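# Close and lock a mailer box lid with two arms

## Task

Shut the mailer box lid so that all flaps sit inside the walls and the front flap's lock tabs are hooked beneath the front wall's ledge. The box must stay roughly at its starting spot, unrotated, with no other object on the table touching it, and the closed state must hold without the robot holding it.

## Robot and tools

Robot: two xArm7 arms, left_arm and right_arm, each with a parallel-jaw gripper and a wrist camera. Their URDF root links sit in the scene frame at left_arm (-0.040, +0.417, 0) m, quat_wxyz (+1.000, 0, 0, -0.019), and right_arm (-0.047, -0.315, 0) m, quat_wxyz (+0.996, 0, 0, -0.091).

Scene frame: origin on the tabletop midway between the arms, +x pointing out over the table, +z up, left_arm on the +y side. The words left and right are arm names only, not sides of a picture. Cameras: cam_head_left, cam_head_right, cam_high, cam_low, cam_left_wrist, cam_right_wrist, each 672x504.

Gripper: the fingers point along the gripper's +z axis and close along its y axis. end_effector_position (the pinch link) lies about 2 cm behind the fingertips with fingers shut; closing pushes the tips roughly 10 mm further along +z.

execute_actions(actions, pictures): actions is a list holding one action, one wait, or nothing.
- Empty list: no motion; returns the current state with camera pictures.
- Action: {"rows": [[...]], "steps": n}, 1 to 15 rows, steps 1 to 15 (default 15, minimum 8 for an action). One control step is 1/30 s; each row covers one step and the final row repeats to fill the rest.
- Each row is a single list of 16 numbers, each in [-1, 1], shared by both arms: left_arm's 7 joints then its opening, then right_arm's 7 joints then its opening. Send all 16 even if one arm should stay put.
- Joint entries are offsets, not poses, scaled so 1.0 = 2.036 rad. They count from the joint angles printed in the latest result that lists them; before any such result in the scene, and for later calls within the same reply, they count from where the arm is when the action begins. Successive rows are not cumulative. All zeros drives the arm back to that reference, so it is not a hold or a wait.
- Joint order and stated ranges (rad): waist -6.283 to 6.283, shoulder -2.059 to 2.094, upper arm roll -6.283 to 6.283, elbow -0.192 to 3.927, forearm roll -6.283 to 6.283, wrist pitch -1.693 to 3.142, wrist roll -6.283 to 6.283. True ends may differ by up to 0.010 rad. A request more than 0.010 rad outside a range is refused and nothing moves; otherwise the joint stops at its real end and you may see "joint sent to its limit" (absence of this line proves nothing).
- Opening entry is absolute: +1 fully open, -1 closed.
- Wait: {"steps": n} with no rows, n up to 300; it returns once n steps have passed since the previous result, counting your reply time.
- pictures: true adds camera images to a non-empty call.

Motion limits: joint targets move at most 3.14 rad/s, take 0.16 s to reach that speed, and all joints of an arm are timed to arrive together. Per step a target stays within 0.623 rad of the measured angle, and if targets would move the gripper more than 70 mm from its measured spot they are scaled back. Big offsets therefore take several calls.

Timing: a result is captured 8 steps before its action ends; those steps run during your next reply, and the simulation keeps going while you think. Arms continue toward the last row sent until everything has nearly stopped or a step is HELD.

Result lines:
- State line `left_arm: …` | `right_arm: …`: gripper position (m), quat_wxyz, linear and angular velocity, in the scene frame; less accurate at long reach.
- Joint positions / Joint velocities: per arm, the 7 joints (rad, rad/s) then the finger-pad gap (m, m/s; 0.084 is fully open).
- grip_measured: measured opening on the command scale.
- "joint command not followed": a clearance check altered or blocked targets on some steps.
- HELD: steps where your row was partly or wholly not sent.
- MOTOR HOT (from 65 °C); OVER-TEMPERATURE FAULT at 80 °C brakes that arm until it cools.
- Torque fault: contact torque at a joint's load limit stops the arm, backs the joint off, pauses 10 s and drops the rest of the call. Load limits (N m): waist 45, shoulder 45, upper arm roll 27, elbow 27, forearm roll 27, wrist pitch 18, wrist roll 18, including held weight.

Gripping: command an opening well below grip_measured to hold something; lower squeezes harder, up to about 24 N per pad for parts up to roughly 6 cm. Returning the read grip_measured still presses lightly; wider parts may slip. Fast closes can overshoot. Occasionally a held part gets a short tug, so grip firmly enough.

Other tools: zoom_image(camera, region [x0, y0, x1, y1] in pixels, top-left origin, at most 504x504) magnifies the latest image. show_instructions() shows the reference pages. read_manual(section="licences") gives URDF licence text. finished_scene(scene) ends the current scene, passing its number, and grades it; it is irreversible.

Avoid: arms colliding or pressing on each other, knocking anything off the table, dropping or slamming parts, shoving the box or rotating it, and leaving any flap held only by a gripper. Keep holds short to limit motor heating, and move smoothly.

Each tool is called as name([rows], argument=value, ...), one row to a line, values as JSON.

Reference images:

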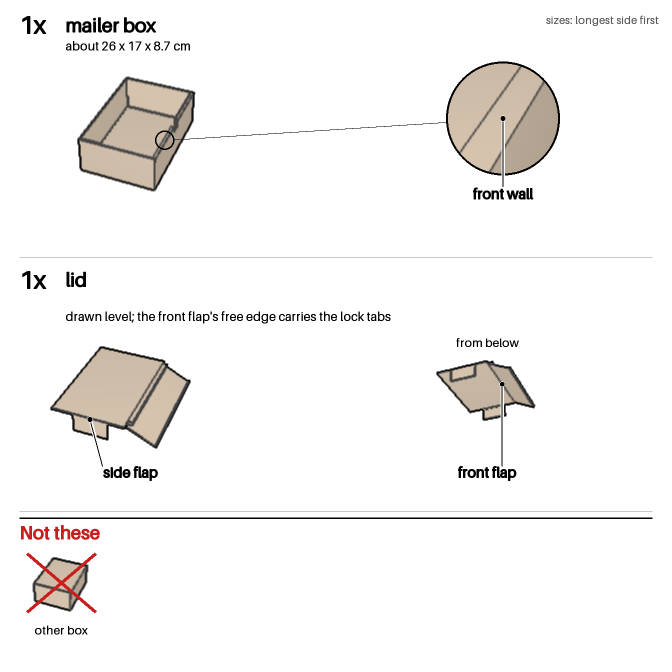

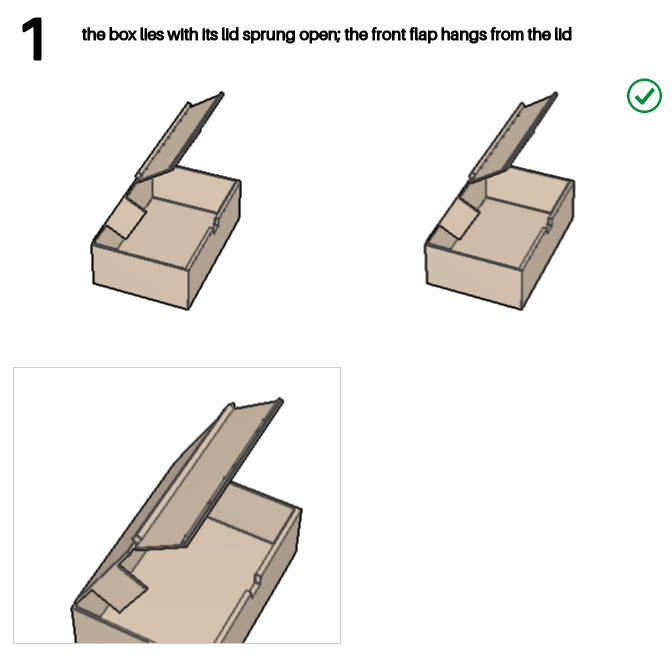

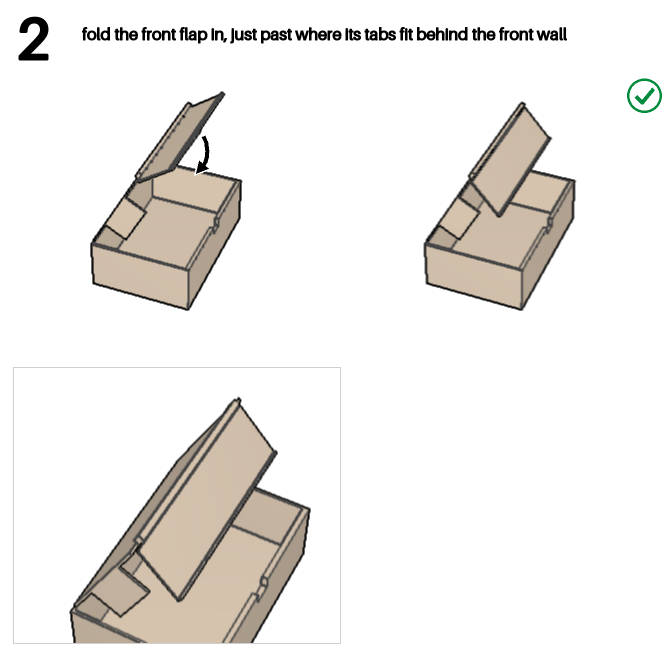

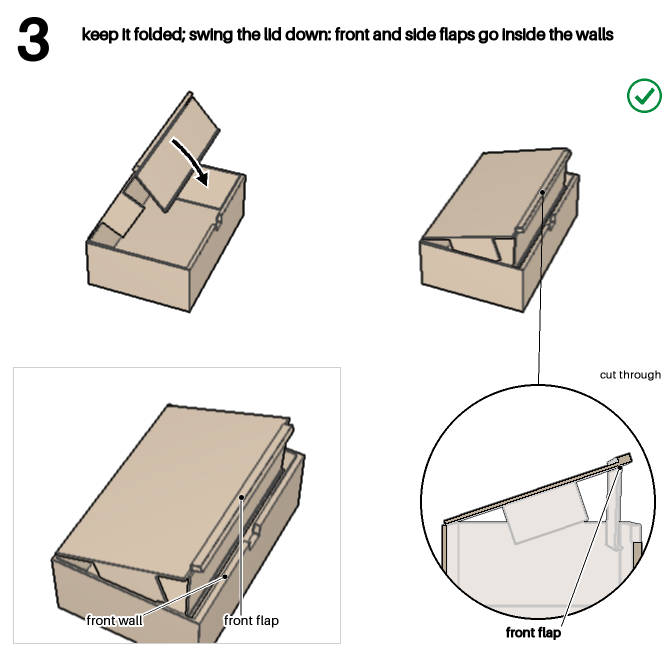

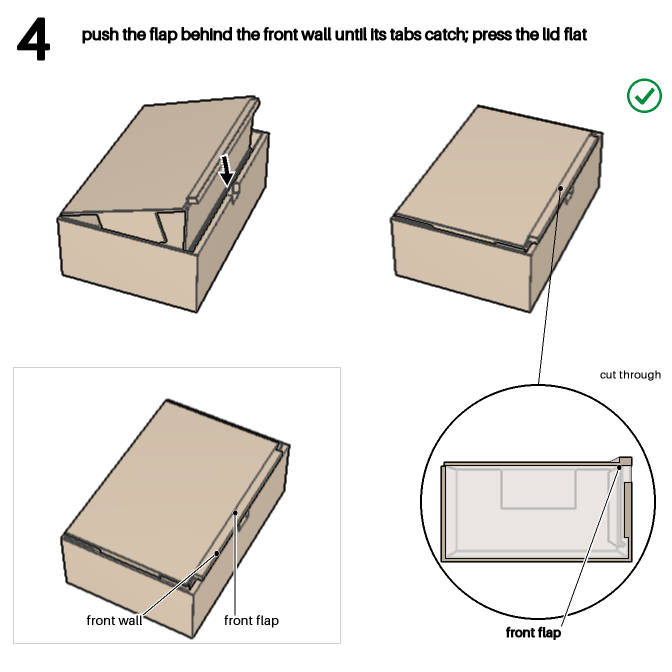

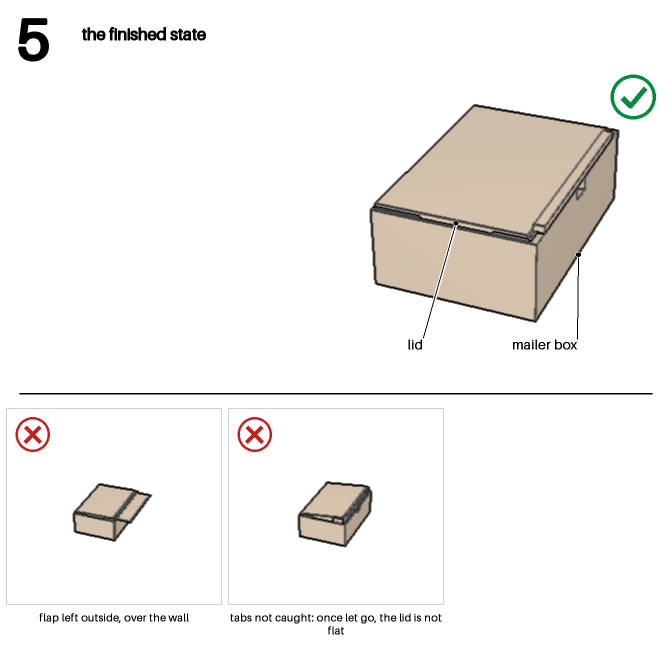

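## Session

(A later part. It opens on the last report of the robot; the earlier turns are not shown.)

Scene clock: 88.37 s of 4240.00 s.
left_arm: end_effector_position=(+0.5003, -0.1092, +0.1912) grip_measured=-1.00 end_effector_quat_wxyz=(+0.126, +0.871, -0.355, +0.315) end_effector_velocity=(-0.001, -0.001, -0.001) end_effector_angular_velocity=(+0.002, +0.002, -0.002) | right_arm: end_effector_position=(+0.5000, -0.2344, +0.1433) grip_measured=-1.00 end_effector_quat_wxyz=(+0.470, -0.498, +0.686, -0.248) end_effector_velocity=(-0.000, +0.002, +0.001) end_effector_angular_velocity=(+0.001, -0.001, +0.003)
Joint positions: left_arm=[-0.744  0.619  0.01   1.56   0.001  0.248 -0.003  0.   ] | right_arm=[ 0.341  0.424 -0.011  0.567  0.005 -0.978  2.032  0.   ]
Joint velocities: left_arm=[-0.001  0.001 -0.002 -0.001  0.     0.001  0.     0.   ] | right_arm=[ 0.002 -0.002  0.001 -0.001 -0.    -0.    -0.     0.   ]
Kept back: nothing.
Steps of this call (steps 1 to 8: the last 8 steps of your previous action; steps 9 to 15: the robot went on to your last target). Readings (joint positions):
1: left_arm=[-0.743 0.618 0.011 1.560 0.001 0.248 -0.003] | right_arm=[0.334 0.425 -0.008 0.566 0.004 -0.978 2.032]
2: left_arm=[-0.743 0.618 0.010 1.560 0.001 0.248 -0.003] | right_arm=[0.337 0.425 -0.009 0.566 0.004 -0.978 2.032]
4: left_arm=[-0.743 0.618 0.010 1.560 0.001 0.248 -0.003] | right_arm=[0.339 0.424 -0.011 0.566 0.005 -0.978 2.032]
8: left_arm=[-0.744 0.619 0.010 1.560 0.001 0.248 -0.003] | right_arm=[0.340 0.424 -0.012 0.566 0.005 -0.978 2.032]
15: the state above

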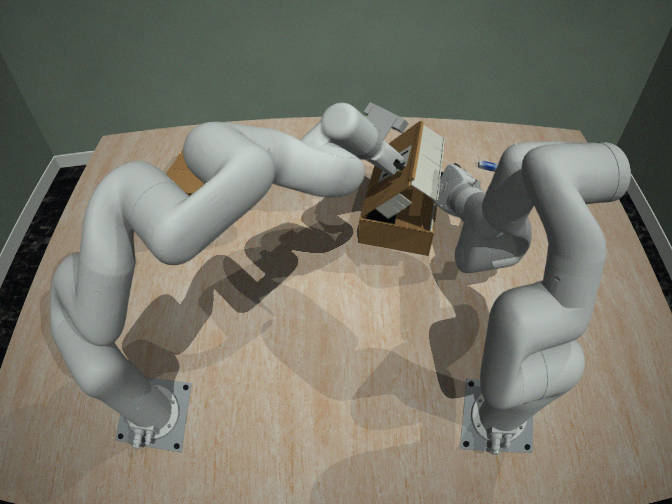

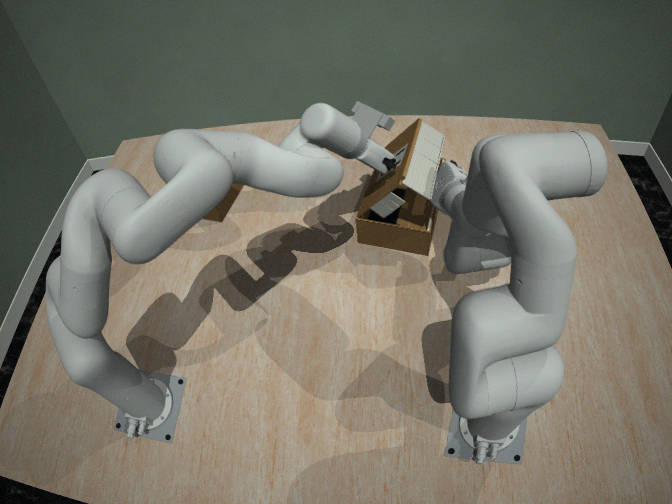

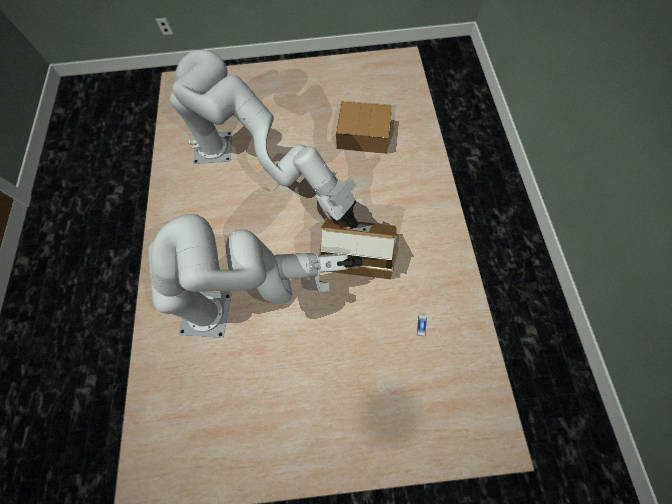

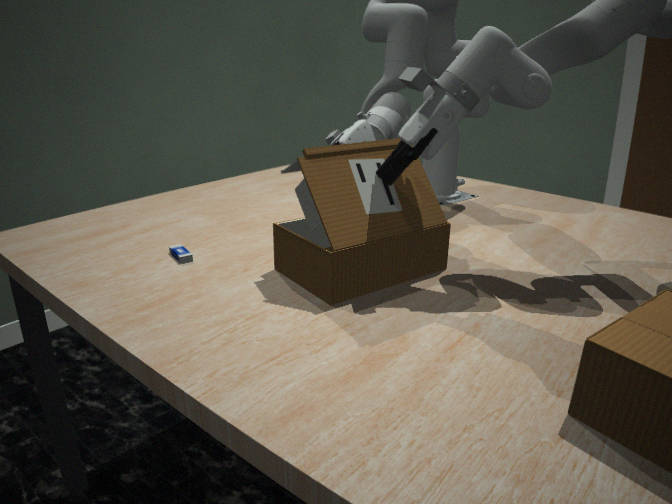

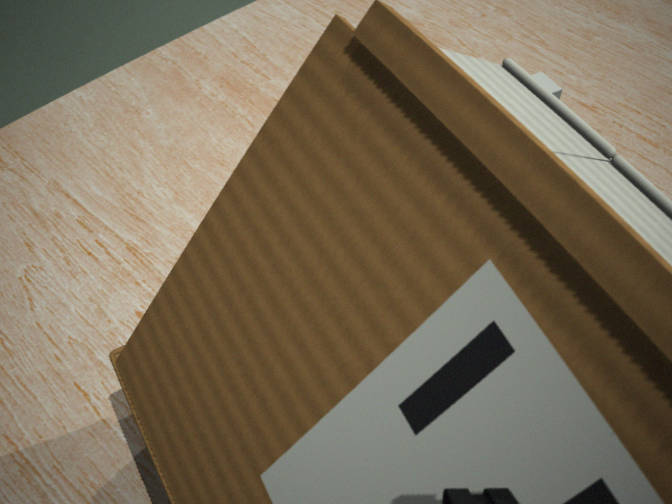

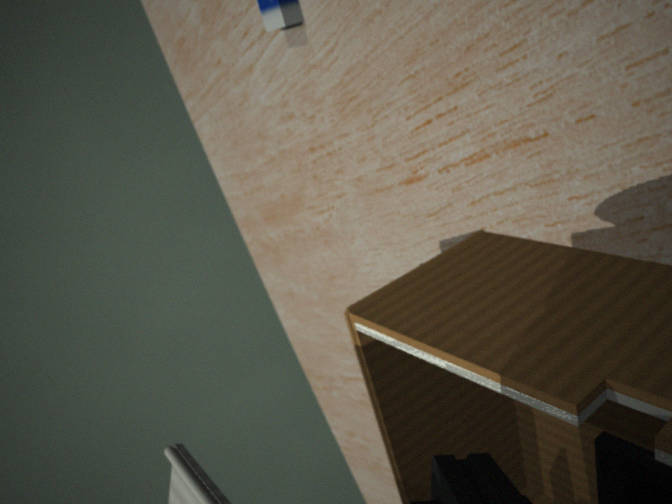

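execute_actions([
  {"rows":[[0,0,0,0,0,0,0,-1,0.007,0,0,0,0,0,0,-1],[0,0,0,0,0,0,0,-1,0.007,0,0,0,0,0,0,-1],[0,0,0,0,0,0,0,-1,0.007,0,0,0,0,0,0,-1],[0,0,0,0,0,0,0,-1,0.007,0,0,0,0,0,0,-1],[0,0,0,0,0,0,0,-1,0.014,0,0,0,0,0,0,-1],[0,0,0,0,0,0,0,-1,0.014,0,0,0,0,0,0,-1],[0,0,0,0,0,0,0,-1,0.014,0,0,0,0,0,0,-1],[0,0,0,0,0,0,0,-1,0.014,0,0,0,0,0,0,-1],[0,0,0,0,0,0,0,-1,0.022,0,0,0,0,0,0,-1]],"steps":15},
])

execute_actions([
  {"steps":20},
], pictures=true)

Scene clock: 89.07 s of 4240.00 s.
left_arm: end_effector_position=(+0.5007, -0.1092, +0.1925) grip_measured=-1.00 end_effector_quat_wxyz=(+0.126, +0.871, -0.355, +0.316) end_effector_velocity=(+0.009, +0.001, +0.016) end_effector_angular_velocity=(-0.020, -0.025, +0.008) | right_arm: end_effector_position=(+0.4984, -0.2259, +0.1427) grip_measured=-1.00 end_effector_quat_wxyz=(+0.471, -0.503, +0.682, -0.244) end_effector_velocity=(-0.013, +0.064, -0.004) end_effector_angular_velocity=(-0.000, +0.009, +0.118)
Joint positions: left_arm=[-0.744  0.617  0.01   1.56   0.001  0.248 -0.003  0.   ] | right_arm=[ 0.358  0.425 -0.013  0.566  0.005 -0.978  2.032  0.   ]
Joint velocities: left_arm=[ 0.004 -0.009  0.006  0.014 -0.001 -0.009  0.001  0.   ] | right_arm=[ 0.112  0.002  0.005 -0.005 -0.002  0.002 -0.     0.   ]
Steps of this call (steps 1 to 14: the robot went on to your last target; steps 15 to 21: the first 7 steps of this action). Readings (joint positions):
15: left_arm=[-0.744 0.619 0.009 1.559 0.001 0.249 -0.003] | right_arm=[0.341 0.424 -0.011 0.567 0.005 -0.978 2.032]
16: left_arm=[-0.744 0.619 0.009 1.559 0.001 0.249 -0.003] | right_arm=[0.343 0.424 -0.012 0.567 0.005 -0.978 2.032]
18: left_arm=[-0.744 0.618 0.009 1.559 0.001 0.249 -0.003] | right_arm=[0.348 0.425 -0.012 0.566 0.005 -0.978 2.032]
21: the state above

Scene clock: 89.73 s of 4240.00 s.
left_arm: end_effector_position=(+0.4974, -0.1105, +0.1873) grip_measured=-1.00 end_effector_quat_wxyz=(+0.126, +0.872, -0.357, +0.312) end_effector_velocity=(+0.023, +0.010, +0.030) end_effector_angular_velocity=(-0.028, -0.048, +0.028) | right_arm: end_effector_position=(+0.4964, -0.2089, +0.1447) grip_measured=-1.00 end_effector_quat_wxyz=(-0.477, +0.513, -0.673, +0.238) end_effector_velocity=(-0.003, -0.008, -0.008) end_effector_angular_velocity=(-0.007, +0.020, -0.014)
Joint positions: left_arm=[-0.745  0.622  0.007  1.557  0.002  0.25  -0.003  0.   ] | right_arm=[ 0.386  0.423 -0.01   0.568  0.004 -0.979  2.032  0.   ]
Joint velocities: left_arm=[ 0.013 -0.021  0.021  0.022  0.001 -0.011  0.001  0.   ] | right_arm=[-0.004  0.005 -0.008 -0.011  0.003  0.005 -0.001  0.   ]
Kept back: nothing.
Steps of this call (steps 1 to 8: the last 8 steps of your previous action; steps 9 to 20: the robot went on to your last target). Readings (joint positions):
1: left_arm=[-0.743 0.617 0.010 1.561 0.001 0.248 -0.003] | right_arm=[0.362 0.425 -0.012 0.566 0.005 -0.978 2.032]
2: left_arm=[-0.743 0.617 0.010 1.561 0.001 0.248 -0.003] | right_arm=[0.365 0.425 -0.012 0.566 0.005 -0.978 2.032]
4: left_arm=[-0.743 0.617 0.010 1.562 0.001 0.247 -0.003] | right_arm=[0.373 0.425 -0.012 0.566 0.005 -0.978 2.032]
8: left_arm=[-0.743 0.618 0.010 1.561 0.001 0.248 -0.003] | right_arm=[0.384 0.425 -0.010 0.566 0.004 -0.978 2.032]
20: the state above

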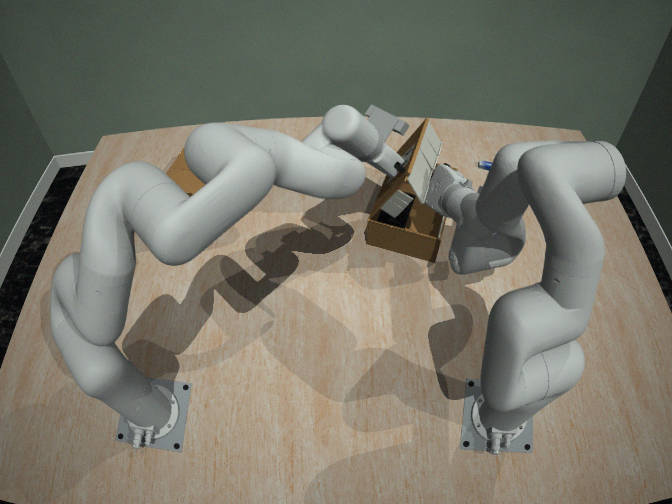

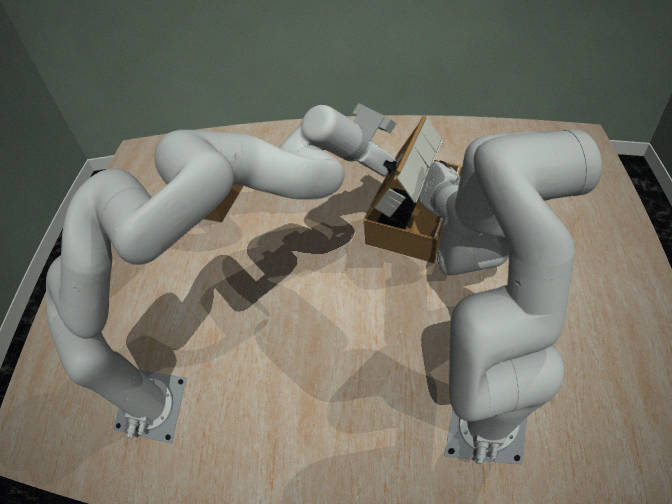

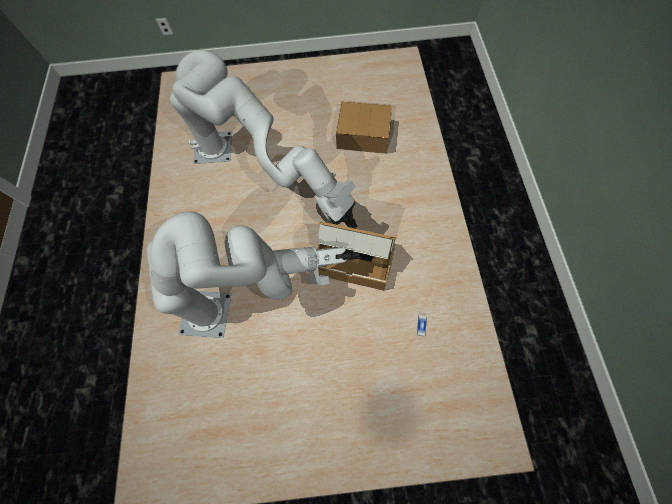

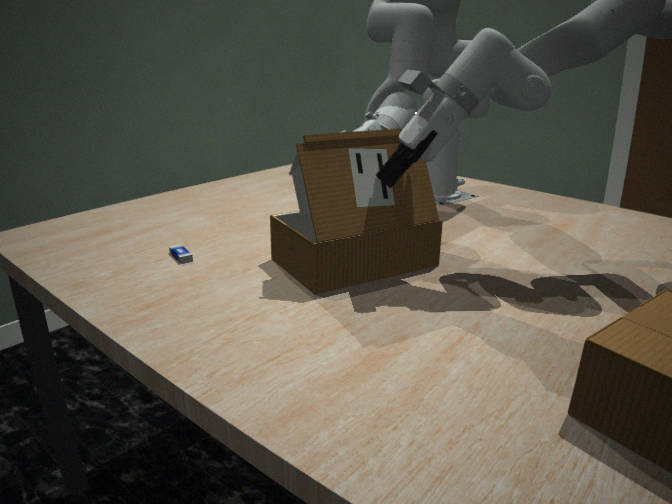

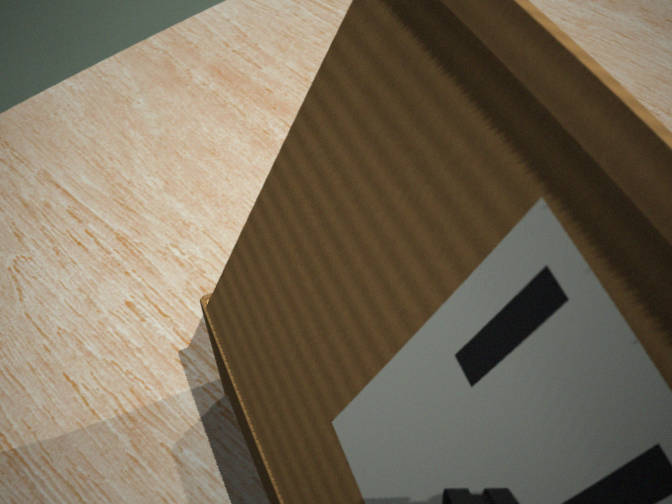

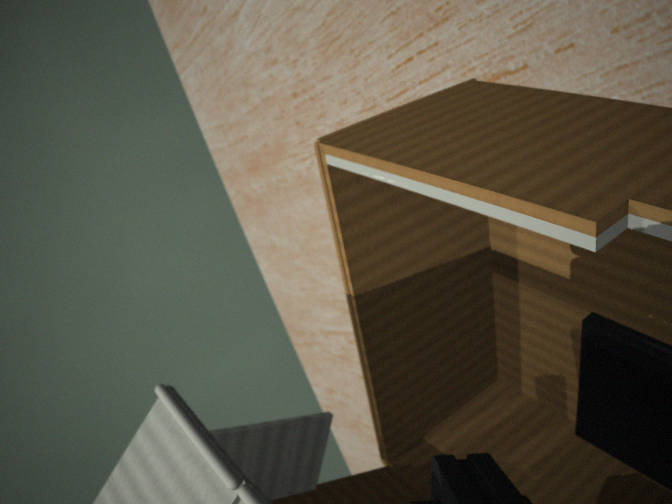

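execute_actions([
  {"rows":[[0.09,0,0,0,0,0,0,-1,-0.1,0,0,0,0,0,0,-1]],"steps":15},
])

execute_actions([
  {"rows":[[0,0,0,0,0,0,0,-1,0,-0.069,0,-0.036,0,0.29,0,-1]],"steps":15},
])

execute_actions([
  {"steps":15},
])

execute_actions([
  {"rows":[[0,0,0,0,0,0,0,-1,0.05,0,0,0,0,0,0,-1]],"steps":12},
])

execute_actions([
  {"rows":[[0,0,0,0,0,0,0,-1,0.01,0,0,0,0,0,0,-1],[0,0,0,0,0,0,0,-1,0.01,0,0,0,0,0,0,-1],[0,0,0,0,0,0,0,-1,0.02,0,0,0,0,0,0,-1],[0,0,0,0,0,0,0,-1,0.02,0,0,0,0,0,0,-1],[0,0,0,0,0,0,0,-1,0.03,0,0,0,0,0,0,-1],[0,0,0,0,0,0,0,-1,0.03,0,0,0,0,0,0,-1],[0,0,0,0,0,0,0,-1,0.04,0,0,0,0,0,0,-1],[0,0,0,0,0,0,0,-1,0.04,0,0,0,0,0,0,-1],[0,0,0,0,0,0,0,-1,0.05,0,0,0,0,0,0,-1],[0,0,0,0,0,0,0,-1,0.05,0,0,0,0,0,0,-1],[0,0,0,0,0,0,0,-1,0.06,0,0,0,0,0,0,-1]],"steps":15},
])

execute_actions([
  {"steps":20},
], pictures=true)

Scene clock: 90.87 s of 4240.00 s.
left_arm: end_effector_position=(+0.5522, -0.0490, +0.1890) grip_measured=-1.00 end_effector_quat_wxyz=(+0.108, +0.889, -0.309, +0.320) end_effector_velocity=(+0.318, +0.412, -0.015) end_effector_angular_velocity=(+0.051, -0.006, +0.690) | right_arm: end_effector_position=(+0.5058, -0.2863, +0.1444) grip_measured=-1.00 end_effector_quat_wxyz=(+0.459, -0.465, +0.707, -0.271) end_effector_velocity=(+0.024, -0.433, +0.005) end_effector_angular_velocity=(-0.018, -0.012, -0.782)
Joint positions: left_arm=[-0.639  0.621  0.011  1.559  0.001  0.249 -0.003  0.   ] | right_arm=[ 0.249  0.424 -0.014  0.568  0.005 -0.979  2.032  0.   ]
Joint velocities: left_arm=[ 0.615  0.011  0.086 -0.01  -0.006  0.006 -0.001  0.   ] | right_arm=[-0.733 -0.005 -0.046  0.002  0.008 -0.003 -0.001  0.   ]
Steps of this call (steps 1 to 15: the robot went on to your last target; steps 16 to 27: nothing new was sent; steps 28 to 34: the first 7 steps of this action). Readings (joint positions):
28: left_arm=[-0.743 0.619 0.009 1.560 0.001 0.248 -0.003] | right_arm=[0.385 0.424 -0.011 0.567 0.005 -0.978 2.032]
29: left_arm=[-0.738 0.619 0.007 1.560 0.002 0.248 -0.003] | right_arm=[0.379 0.424 -0.009 0.567 0.004 -0.978 2.032]
31: left_arm=[-0.705 0.619 -0.001 1.559 0.002 0.249 -0.003] | right_arm=[0.334 0.424 -0.005 0.567 0.003 -0.979 2.032]
34: the state above

Scene clock: 91.37 s of 4240.00 s.
left_arm: end_effector_position=(+0.5828, -0.0063, +0.1874) grip_measured=-1.00 end_effector_quat_wxyz=(+0.097, +0.900, -0.277, +0.322) end_effector_velocity=(+0.010, +0.015, -0.001) end_effector_angular_velocity=(+0.007, -0.003, +0.024) | right_arm: end_effector_position=(+0.4829, -0.3189, +0.0976) grip_measured=-1.00 end_effector_quat_wxyz=(+0.360, -0.473, +0.771, -0.227) end_effector_velocity=(-0.256, +0.004, -0.357) end_effector_angular_velocity=(+0.025, +1.963, -0.001)
Joint positions: left_arm=[-0.566  0.622  0.006  1.557  0.002  0.25  -0.003  0.   ] | right_arm=[ 0.185  0.358 -0.009  0.534  0.004 -0.703  2.032  0.   ]
Joint velocities: left_arm=[ 0.01   0.001  0.016 -0.001 -0.003 -0.     0.     0.   ] | right_arm=[ 0.004 -0.547  0.001 -0.289 -0.     2.221  0.     0.   ]
Steps of this call (steps 1 to 8: the last 8 steps of your previous action; steps 9 to 15: the first 7 steps of this action, its rows measured from where the robot was after step 8). Readings (joint positions):
8: left_arm=[-0.565 0.622 0.007 1.557 0.001 0.250 -0.003] | right_arm=[0.185 0.423 -0.009 0.568 0.004 -0.979 2.032]
9: left_arm=[-0.565 0.622 0.005 1.557 0.002 0.250 -0.003] | right_arm=[0.185 0.423 -0.009 0.568 0.004 -0.978 2.032]
10: left_arm=[-0.566 0.622 0.004 1.557 0.002 0.250 -0.003] | right_arm=[0.184 0.422 -0.009 0.567 0.004 -0.970 2.032]
12: left_arm=[-0.566 0.622 0.004 1.557 0.002 0.250 -0.003] | right_arm=[0.184 0.408 -0.009 0.560 0.004 -0.908 2.032]
15: the state above

Scene clock: 91.87 s of 4240.00 s.
left_arm: end_effector_position=(+0.5837, -0.0051, +0.1873) grip_measured=-1.00 end_effector_quat_wxyz=(+0.097, +0.900, -0.277, +0.322) end_effector_velocity=(+0.000, +0.000, -0.000) end_effector_angular_velocity=(-0.000, +0.001, +0.001) | right_arm: end_effector_position=(+0.4376, -0.3185, +0.0507) grip_measured=-1.00 end_effector_quat_wxyz=(+0.251, -0.499, +0.814, -0.158) end_effector_velocity=(-0.002, -0.001, -0.002) end_effector_angular_velocity=(-0.000, +0.009, -0.001)
Joint positions: left_arm=[-0.565  0.622  0.007  1.557  0.001  0.25  -0.003  0.   ] | right_arm=[ 0.185  0.283 -0.009  0.495  0.004 -0.39   2.032  0.   ]
Joint velocities: left_arm=[ 0.001  0.    -0.001  0.     0.     0.001 -0.     0.   ] | right_arm=[-0.001 -0.001 -0.    -0.003  0.     0.007 -0.001  0.   ]
Kept back: nothing.
Steps of this call (steps 1 to 8: the last 8 steps of your previous action; steps 9 to 15: the robot went on to your last target). Readings (joint positions):
1: left_arm=[-0.565 0.622 0.007 1.557 0.002 0.250 -0.003] | right_arm=[0.185 0.340 -0.009 0.525 0.004 -0.630 2.032]
2: left_arm=[-0.565 0.622 0.007 1.557 0.002 0.250 -0.003] | right_arm=[0.185 0.324 -0.009 0.516 0.004 -0.564 2.032]
4: left_arm=[-0.565 0.622 0.007 1.557 0.001 0.250 -0.003] | right_arm=[0.185 0.300 -0.009 0.503 0.004 -0.465 2.032]
8: left_arm=[-0.565 0.622 0.007 1.557 0.002 0.250 -0.003] | right_arm=[0.185 0.285 -0.009 0.496 0.004 -0.400 2.032]
15: the state above

Scene clock: 92.00 s of 4240.00 s.
left_arm: end_effector_position=(+0.5836, -0.0051, +0.1873) grip_measured=-1.00 end_effector_quat_wxyz=(+0.097, +0.900, -0.277, +0.322) end_effector_velocity=(+0.001, +0.000, +0.001) end_effector_angular_velocity=(-0.002, -0.001, +0.002) | right_arm: end_effector_position=(+0.4374, -0.2995, +0.0507) grip_measured=-1.00 end_effector_quat_wxyz=(+0.253, -0.515, +0.804, -0.153) end_effector_velocity=(-0.009, +0.365, +0.001) end_effector_angular_velocity=(+0.017, -0.005, +0.752)
Joint positions: left_arm=[-0.565  0.622  0.007  1.557  0.001  0.25  -0.003  0.   ] | right_arm=[ 0.229  0.283 -0.013  0.495  0.005 -0.39   2.032  0.   ]
Joint velocities: left_arm=[ 0.    -0.     0.001  0.001 -0.001 -0.001 -0.001  0.   ] | right_arm=[ 0.671  0.001  0.071  0.005 -0.012 -0.002 -0.     0.   ]
Steps of this call (steps 1 to 4: the first 4 steps of this action). Readings (joint positions):
1: left_arm=[-0.565 0.622 0.007 1.557 0.001 0.250 -0.003] | right_arm=[0.185 0.283 -0.009 0.495 0.004 -0.390 2.032]
2: left_arm=[-0.565 0.622 0.007 1.557 0.001 0.250 -0.003] | right_arm=[0.191 0.283 -0.011 0.495 0.004 -0.389 2.032]
4: the state above

Scene clock: 92.50 s of 4240.00 s.
left_arm: end_effector_position=(+0.5837, -0.0051, +0.1873) grip_measured=-1.00 end_effector_quat_wxyz=(+0.097, +0.900, -0.277, +0.322) end_effector_velocity=(+0.000, +0.000, +0.000) end_effector_angular_velocity=(+0.000, -0.001, -0.000) | right_arm: end_effector_position=(+0.4334, -0.2513, +0.0506) grip_measured=-1.00 end_effector_quat_wxyz=(+0.261, -0.555, +0.778, -0.140) end_effector_velocity=(-0.018, +0.146, +0.001) end_effector_angular_velocity=(+0.006, -0.004, +0.303)
Joint positions: left_arm=[-0.565  0.622  0.007  1.557  0.001  0.25  -0.003  0.   ] | right_arm=[ 0.325  0.283 -0.01   0.495  0.004 -0.39   2.032  0.   ]
Joint velocities: left_arm=[ 0.    -0.    -0.     0.     0.001 -0.     0.     0.   ] | right_arm=[ 0.281 -0.001  0.02   0.001 -0.004 -0.002  0.001  0.   ]
Steps of this call (steps 1 to 8: the last 8 steps of your previous action; steps 9 to 15: the first 7 steps of this action, its rows measured from where the robot was after step 8). Readings (joint positions):
8: left_arm=[-0.565 0.622 0.007 1.557 0.001 0.250 -0.003] | right_arm=[0.285 0.283 -0.010 0.495 0.004 -0.390 2.032]
9: left_arm=[-0.565 0.622 0.007 1.557 0.001 0.250 -0.003] | right_arm=[0.286 0.283 -0.010 0.495 0.004 -0.390 2.032]
10: left_arm=[-0.565 0.622 0.007 1.557 0.001 0.250 -0.003] | right_arm=[0.289 0.283 -0.011 0.495 0.004 -0.390 2.032]
12: left_arm=[-0.565 0.622 0.007 1.557 0.001 0.250 -0.003] | right_arm=[0.299 0.283 -0.011 0.495 0.005 -0.390 2.032]
15: the state above

Scene clock: 93.17 s of 4240.00 s.
left_arm: end_effector_position=(+0.5837, -0.0051, +0.1873) grip_measured=-1.00 end_effector_quat_wxyz=(+0.097, +0.900, -0.277, +0.322) end_effector_velocity=(+0.001, +0.001, -0.000) end_effector_angular_velocity=(-0.001, +0.001, +0.004) | right_arm: end_effector_position=(+0.4266, -0.2120, +0.0506) grip_measured=-1.00 end_effector_quat_wxyz=(-0.266, +0.586, -0.754, +0.129) end_effector_velocity=(-0.000, +0.001, +0.000) end_effector_angular_velocity=(+0.000, -0.001, +0.003)
Joint positions: left_arm=[-0.565  0.622  0.007  1.557  0.001  0.25  -0.003  0.   ] | right_arm=[ 0.407  0.283 -0.01   0.495  0.004 -0.39   2.032  0.   ]
Joint velocities: left_arm=[ 0.003 -0.    -0.    -0.    -0.001 -0.    -0.001  0.   ] | right_arm=[ 0.001 -0.     0.002 -0.    -0.001 -0.001 -0.     0.   ]
Kept back: nothing.
Steps of this call (steps 1 to 8: the last 8 steps of your previous action; steps 9 to 20: the robot went on to your last target). Readings (joint positions):
1: left_arm=[-0.565 0.622 0.007 1.557 0.001 0.250 -0.003] | right_arm=[0.335 0.283 -0.010 0.495 0.004 -0.390 2.032]
2: left_arm=[-0.565 0.622 0.007 1.557 0.001 0.250 -0.003] | right_arm=[0.345 0.283 -0.010 0.495 0.004 -0.390 2.032]
4: left_arm=[-0.565 0.622 0.007 1.557 0.001 0.250 -0.003] | right_arm=[0.365 0.283 -0.009 0.495 0.004 -0.390 2.032]
8: left_arm=[-0.565 0.622 0.007 1.557 0.001 0.250 -0.003] | right_arm=[0.398 0.283 -0.008 0.495 0.004 -0.390 2.032]
20: the state above

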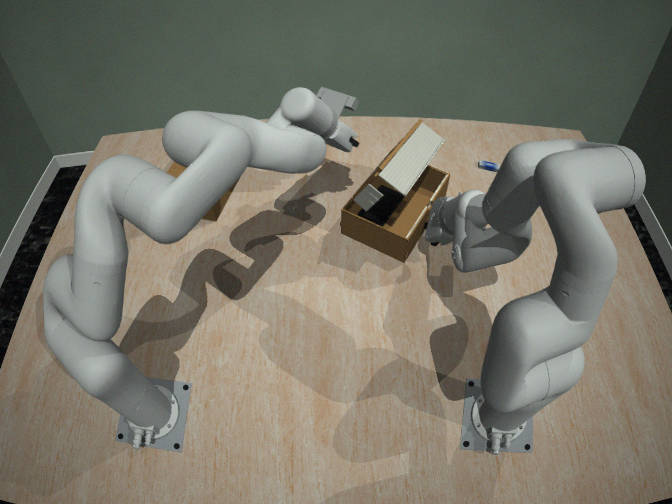

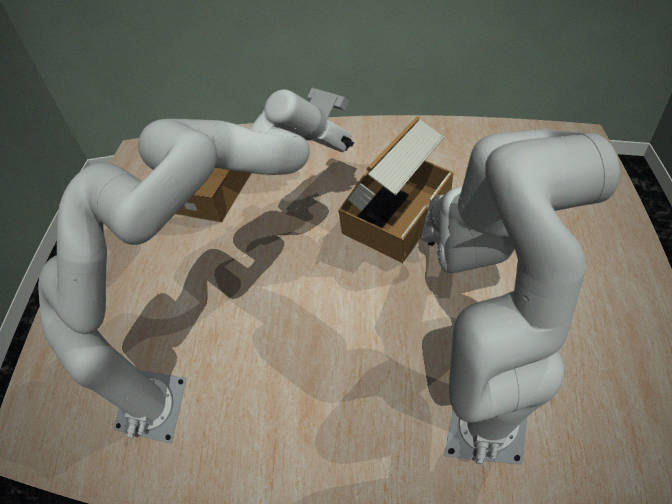

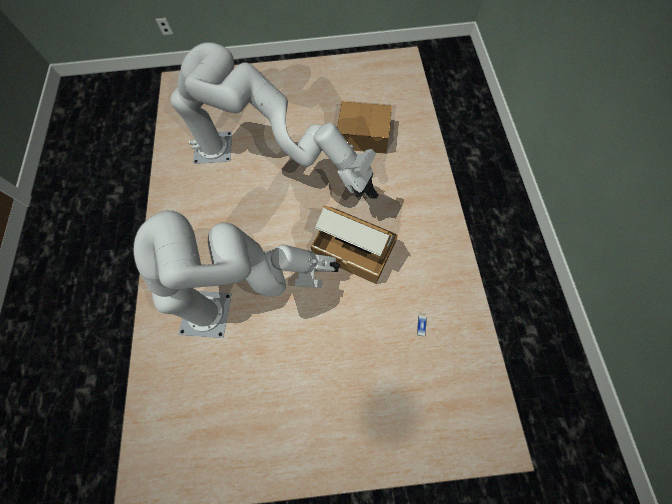

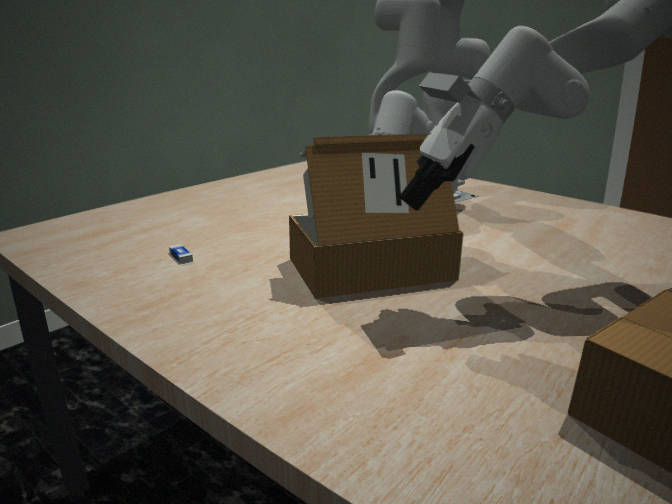

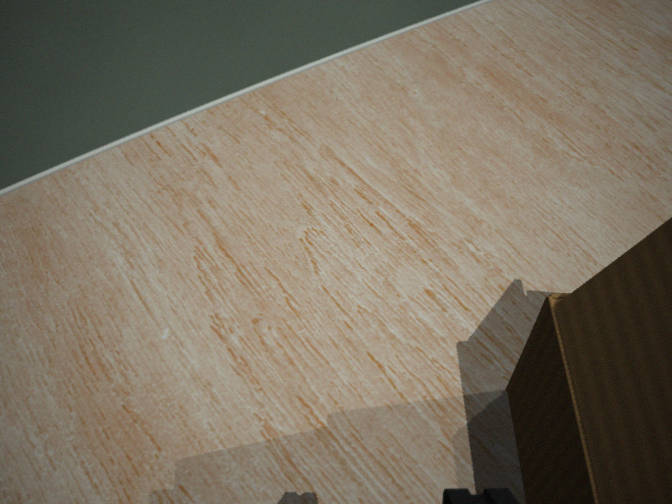

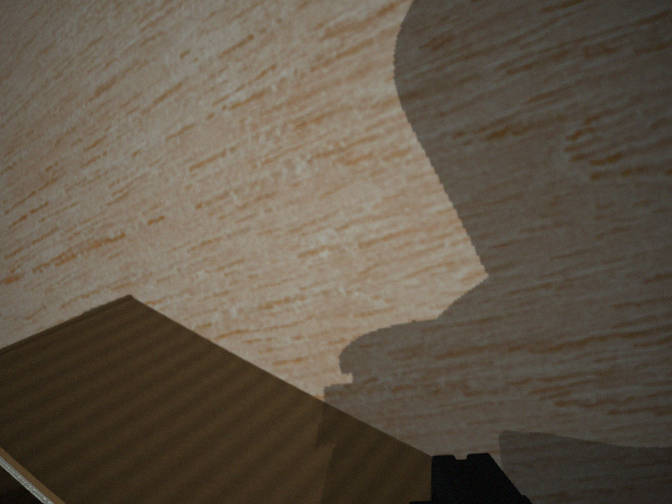

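execute_actions([
  {"rows":[[-0.045,0,0,0,0,0,0,-1,-0.085,0,0,0,0,0,0,-1]],"steps":15},
])

execute_actions([
  {"rows":[[-0.043,0.008,0,0,0,0,0,-1,0,0.069,0,0.036,0,-0.29,0,-1]],"steps":15},
])

execute_actions([
  {"steps":20},
], pictures=true)

Scene clock: 93.80 s of 4240.00 s.
left_arm: end_effector_position=(+0.5425, -0.0604, +0.1874) grip_measured=-1.00 end_effector_quat_wxyz=(+0.113, +0.887, -0.317, +0.317) end_effector_velocity=(-0.190, -0.231, +0.002) end_effector_angular_velocity=(-0.057, +0.044, -0.394) | right_arm: end_effector_position=(+0.4368, -0.2816, +0.0509) grip_measured=-1.00 end_effector_quat_wxyz=(+0.256, -0.530, +0.794, -0.149) end_effector_velocity=(+0.020, -0.326, +0.000) end_effector_angular_velocity=(-0.022, +0.000, -0.673)
Joint positions: left_arm=[-0.649  0.622 -0.001  1.557  0.002  0.25  -0.003  0.   ] | right_arm=[ 0.268  0.283 -0.015  0.496  0.005 -0.39   2.032  0.   ]
Joint velocities: left_arm=[-0.279 -0.002 -0.135 -0.001  0.007  0.     0.001  0.   ] | right_arm=[-0.568 -0.004 -0.092 -0.006  0.016  0.     0.001  0.   ]
Steps of this call (steps 1 to 12: the robot went on to your last target; steps 13 to 19: the first 7 steps of this action). Readings (joint positions):
13: left_arm=[-0.565 0.622 0.007 1.557 0.001 0.250 -0.003] | right_arm=[0.407 0.283 -0.010 0.495 0.004 -0.390 2.032]
14: left_arm=[-0.570 0.622 0.010 1.557 0.001 0.250 -0.003] | right_arm=[0.401 0.283 -0.008 0.495 0.004 -0.390 2.032]
16: left_arm=[-0.602 0.622 0.016 1.557 0.001 0.250 -0.003] | right_arm=[0.354 0.283 -0.003 0.495 0.003 -0.390 2.032]
19: the state above

Scene clock: 94.30 s of 4240.00 s.
left_arm: end_effector_position=(+0.5004, -0.1051, +0.1752) grip_measured=-1.00 end_effector_quat_wxyz=(+0.122, +0.876, -0.354, +0.305) end_effector_velocity=(-0.184, -0.175, -0.047) end_effector_angular_velocity=(+0.007, +0.093, -0.332) | right_arm: end_effector_position=(+0.4778, -0.2921, +0.0913) grip_measured=-1.00 end_effector_quat_wxyz=(+0.352, -0.497, +0.765, -0.210) end_effector_velocity=(+0.280, +0.018, +0.359) end_effector_angular_velocity=(+0.078, -1.977, +0.016)
Joint positions: left_arm=[-0.734  0.637  0.003  1.556  0.002  0.25  -0.003  0.   ] | right_arm=[ 0.236  0.348 -0.009  0.529  0.004 -0.664  2.032  0.   ]
Joint velocities: left_arm=[-0.244  0.047 -0.106 -0.019  0.005  0.006 -0.001  0.   ] | right_arm=[ 0.004  0.538  0.006  0.304 -0.001 -2.213  0.     0.   ]
Steps of this call (steps 1 to 8: the last 8 steps of your previous action; steps 9 to 15: the first 7 steps of this action, its rows measured from where the robot was after step 8). Readings (joint positions):
8: left_arm=[-0.653 0.622 0.011 1.557 0.001 0.250 -0.003] | right_arm=[0.236 0.283 -0.009 0.495 0.004 -0.390 2.032]
9: left_arm=[-0.654 0.622 0.010 1.557 0.001 0.250 -0.003] | right_arm=[0.235 0.284 -0.009 0.495 0.004 -0.391 2.032]
10: left_arm=[-0.660 0.623 0.011 1.558 0.001 0.250 -0.003] | right_arm=[0.235 0.285 -0.009 0.495 0.004 -0.399 2.032]
12: left_arm=[-0.691 0.628 0.017 1.558 0.001 0.250 -0.003] | right_arm=[0.235 0.299 -0.009 0.502 0.004 -0.460 2.032]
15: the state above

Scene clock: 94.97 s of 4240.00 s.
left_arm: end_effector_position=(+0.5007, -0.1051, +0.1751) grip_measured=-1.00 end_effector_quat_wxyz=(+0.120, +0.875, -0.355, +0.306) end_effector_velocity=(-0.001, -0.000, -0.001) end_effector_angular_velocity=(-0.000, +0.001, +0.000) | right_arm: end_effector_position=(+0.5060, -0.2905, +0.1446) grip_measured=-1.00 end_effector_quat_wxyz=(+0.458, -0.461, +0.709, -0.272) end_effector_velocity=(+0.000, +0.001, +0.001) end_effector_angular_velocity=(-0.000, -0.003, +0.002)
Joint positions: left_arm=[-0.741  0.638  0.011  1.557  0.001  0.25  -0.003  0.   ] | right_arm=[ 0.236  0.424 -0.009  0.568  0.004 -0.98   2.032  0.   ]
Joint velocities: left_arm=[-0.     0.001 -0.    -0.001 -0.001 -0.    -0.001  0.   ] | right_arm=[ 0.002  0.001  0.     0.001  0.    -0.003 -0.     0.   ]
Kept back: nothing.
Steps of this call (steps 1 to 8: the last 8 steps of your previous action; steps 9 to 20: the robot went on to your last target). Readings (joint positions):
1: left_arm=[-0.740 0.638 0.001 1.556 0.002 0.250 -0.003] | right_arm=[0.236 0.366 -0.009 0.539 0.004 -0.736 2.032]
2: left_arm=[-0.743 0.638 0.002 1.556 0.002 0.250 -0.003] | right_arm=[0.236 0.382 -0.009 0.548 0.004 -0.803 2.032]
4: left_arm=[-0.741 0.638 0.009 1.557 0.001 0.250 -0.003] | right_arm=[0.236 0.406 -0.009 0.560 0.004 -0.903 2.032]
8: left_arm=[-0.738 0.637 0.014 1.558 0.001 0.250 -0.003] | right_arm=[0.236 0.422 -0.009 0.567 0.004 -0.969 2.032]
20: the state above

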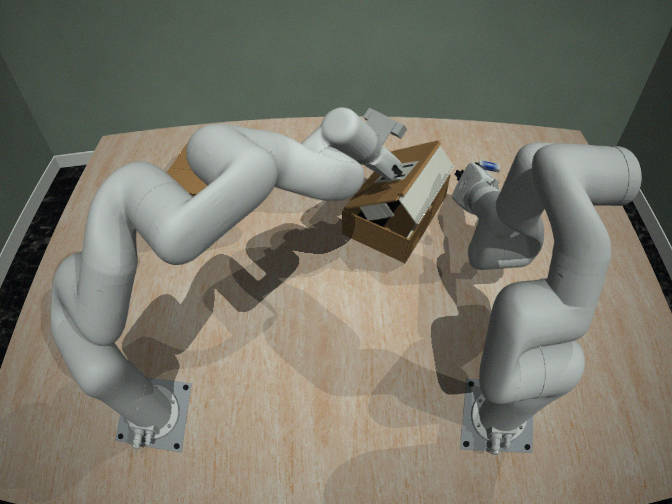

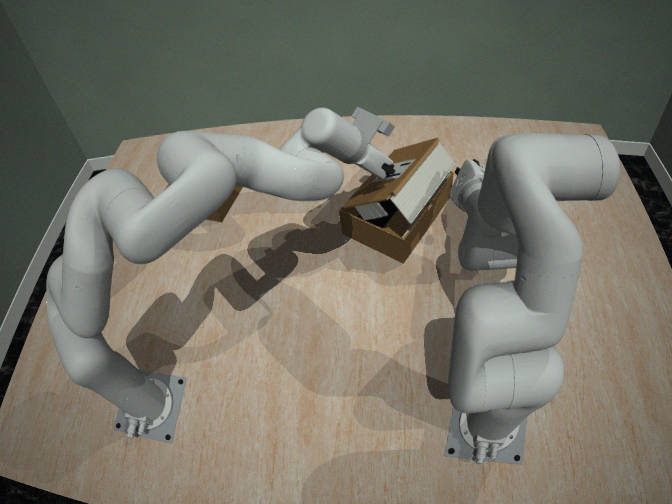

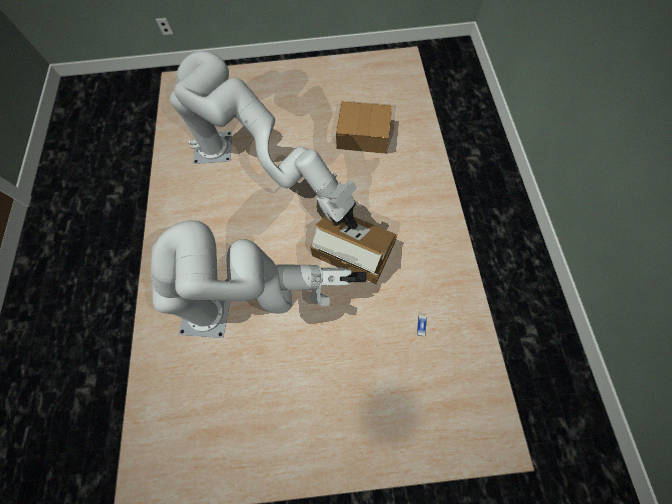

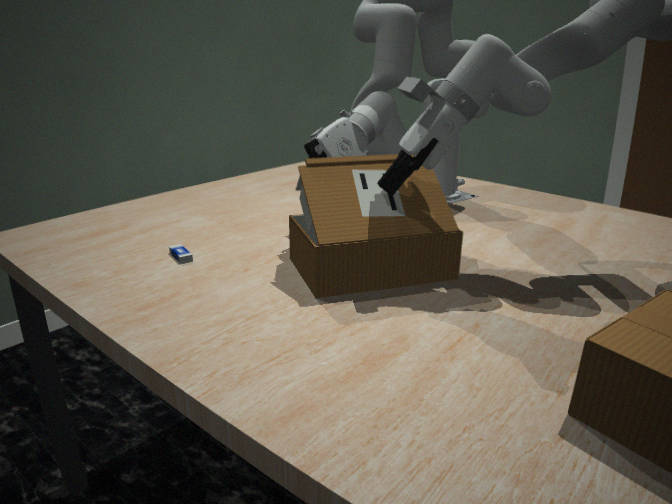

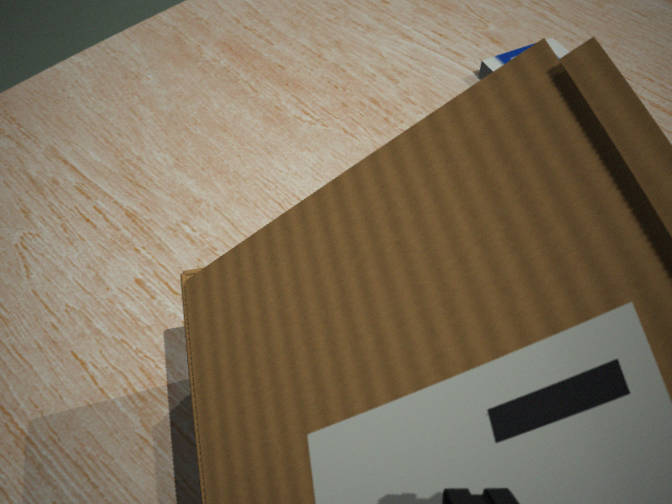

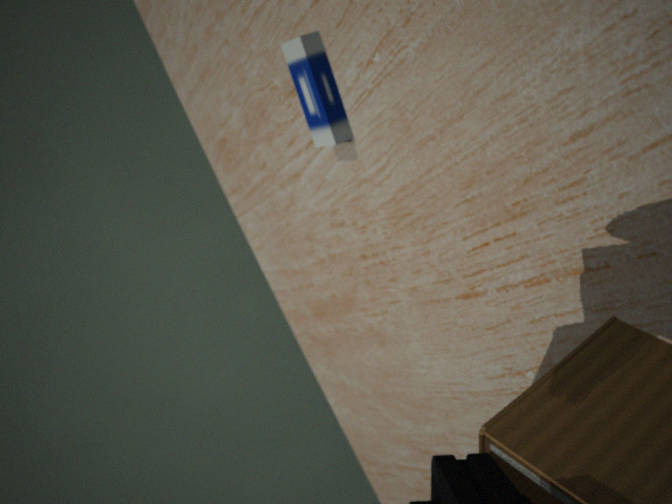

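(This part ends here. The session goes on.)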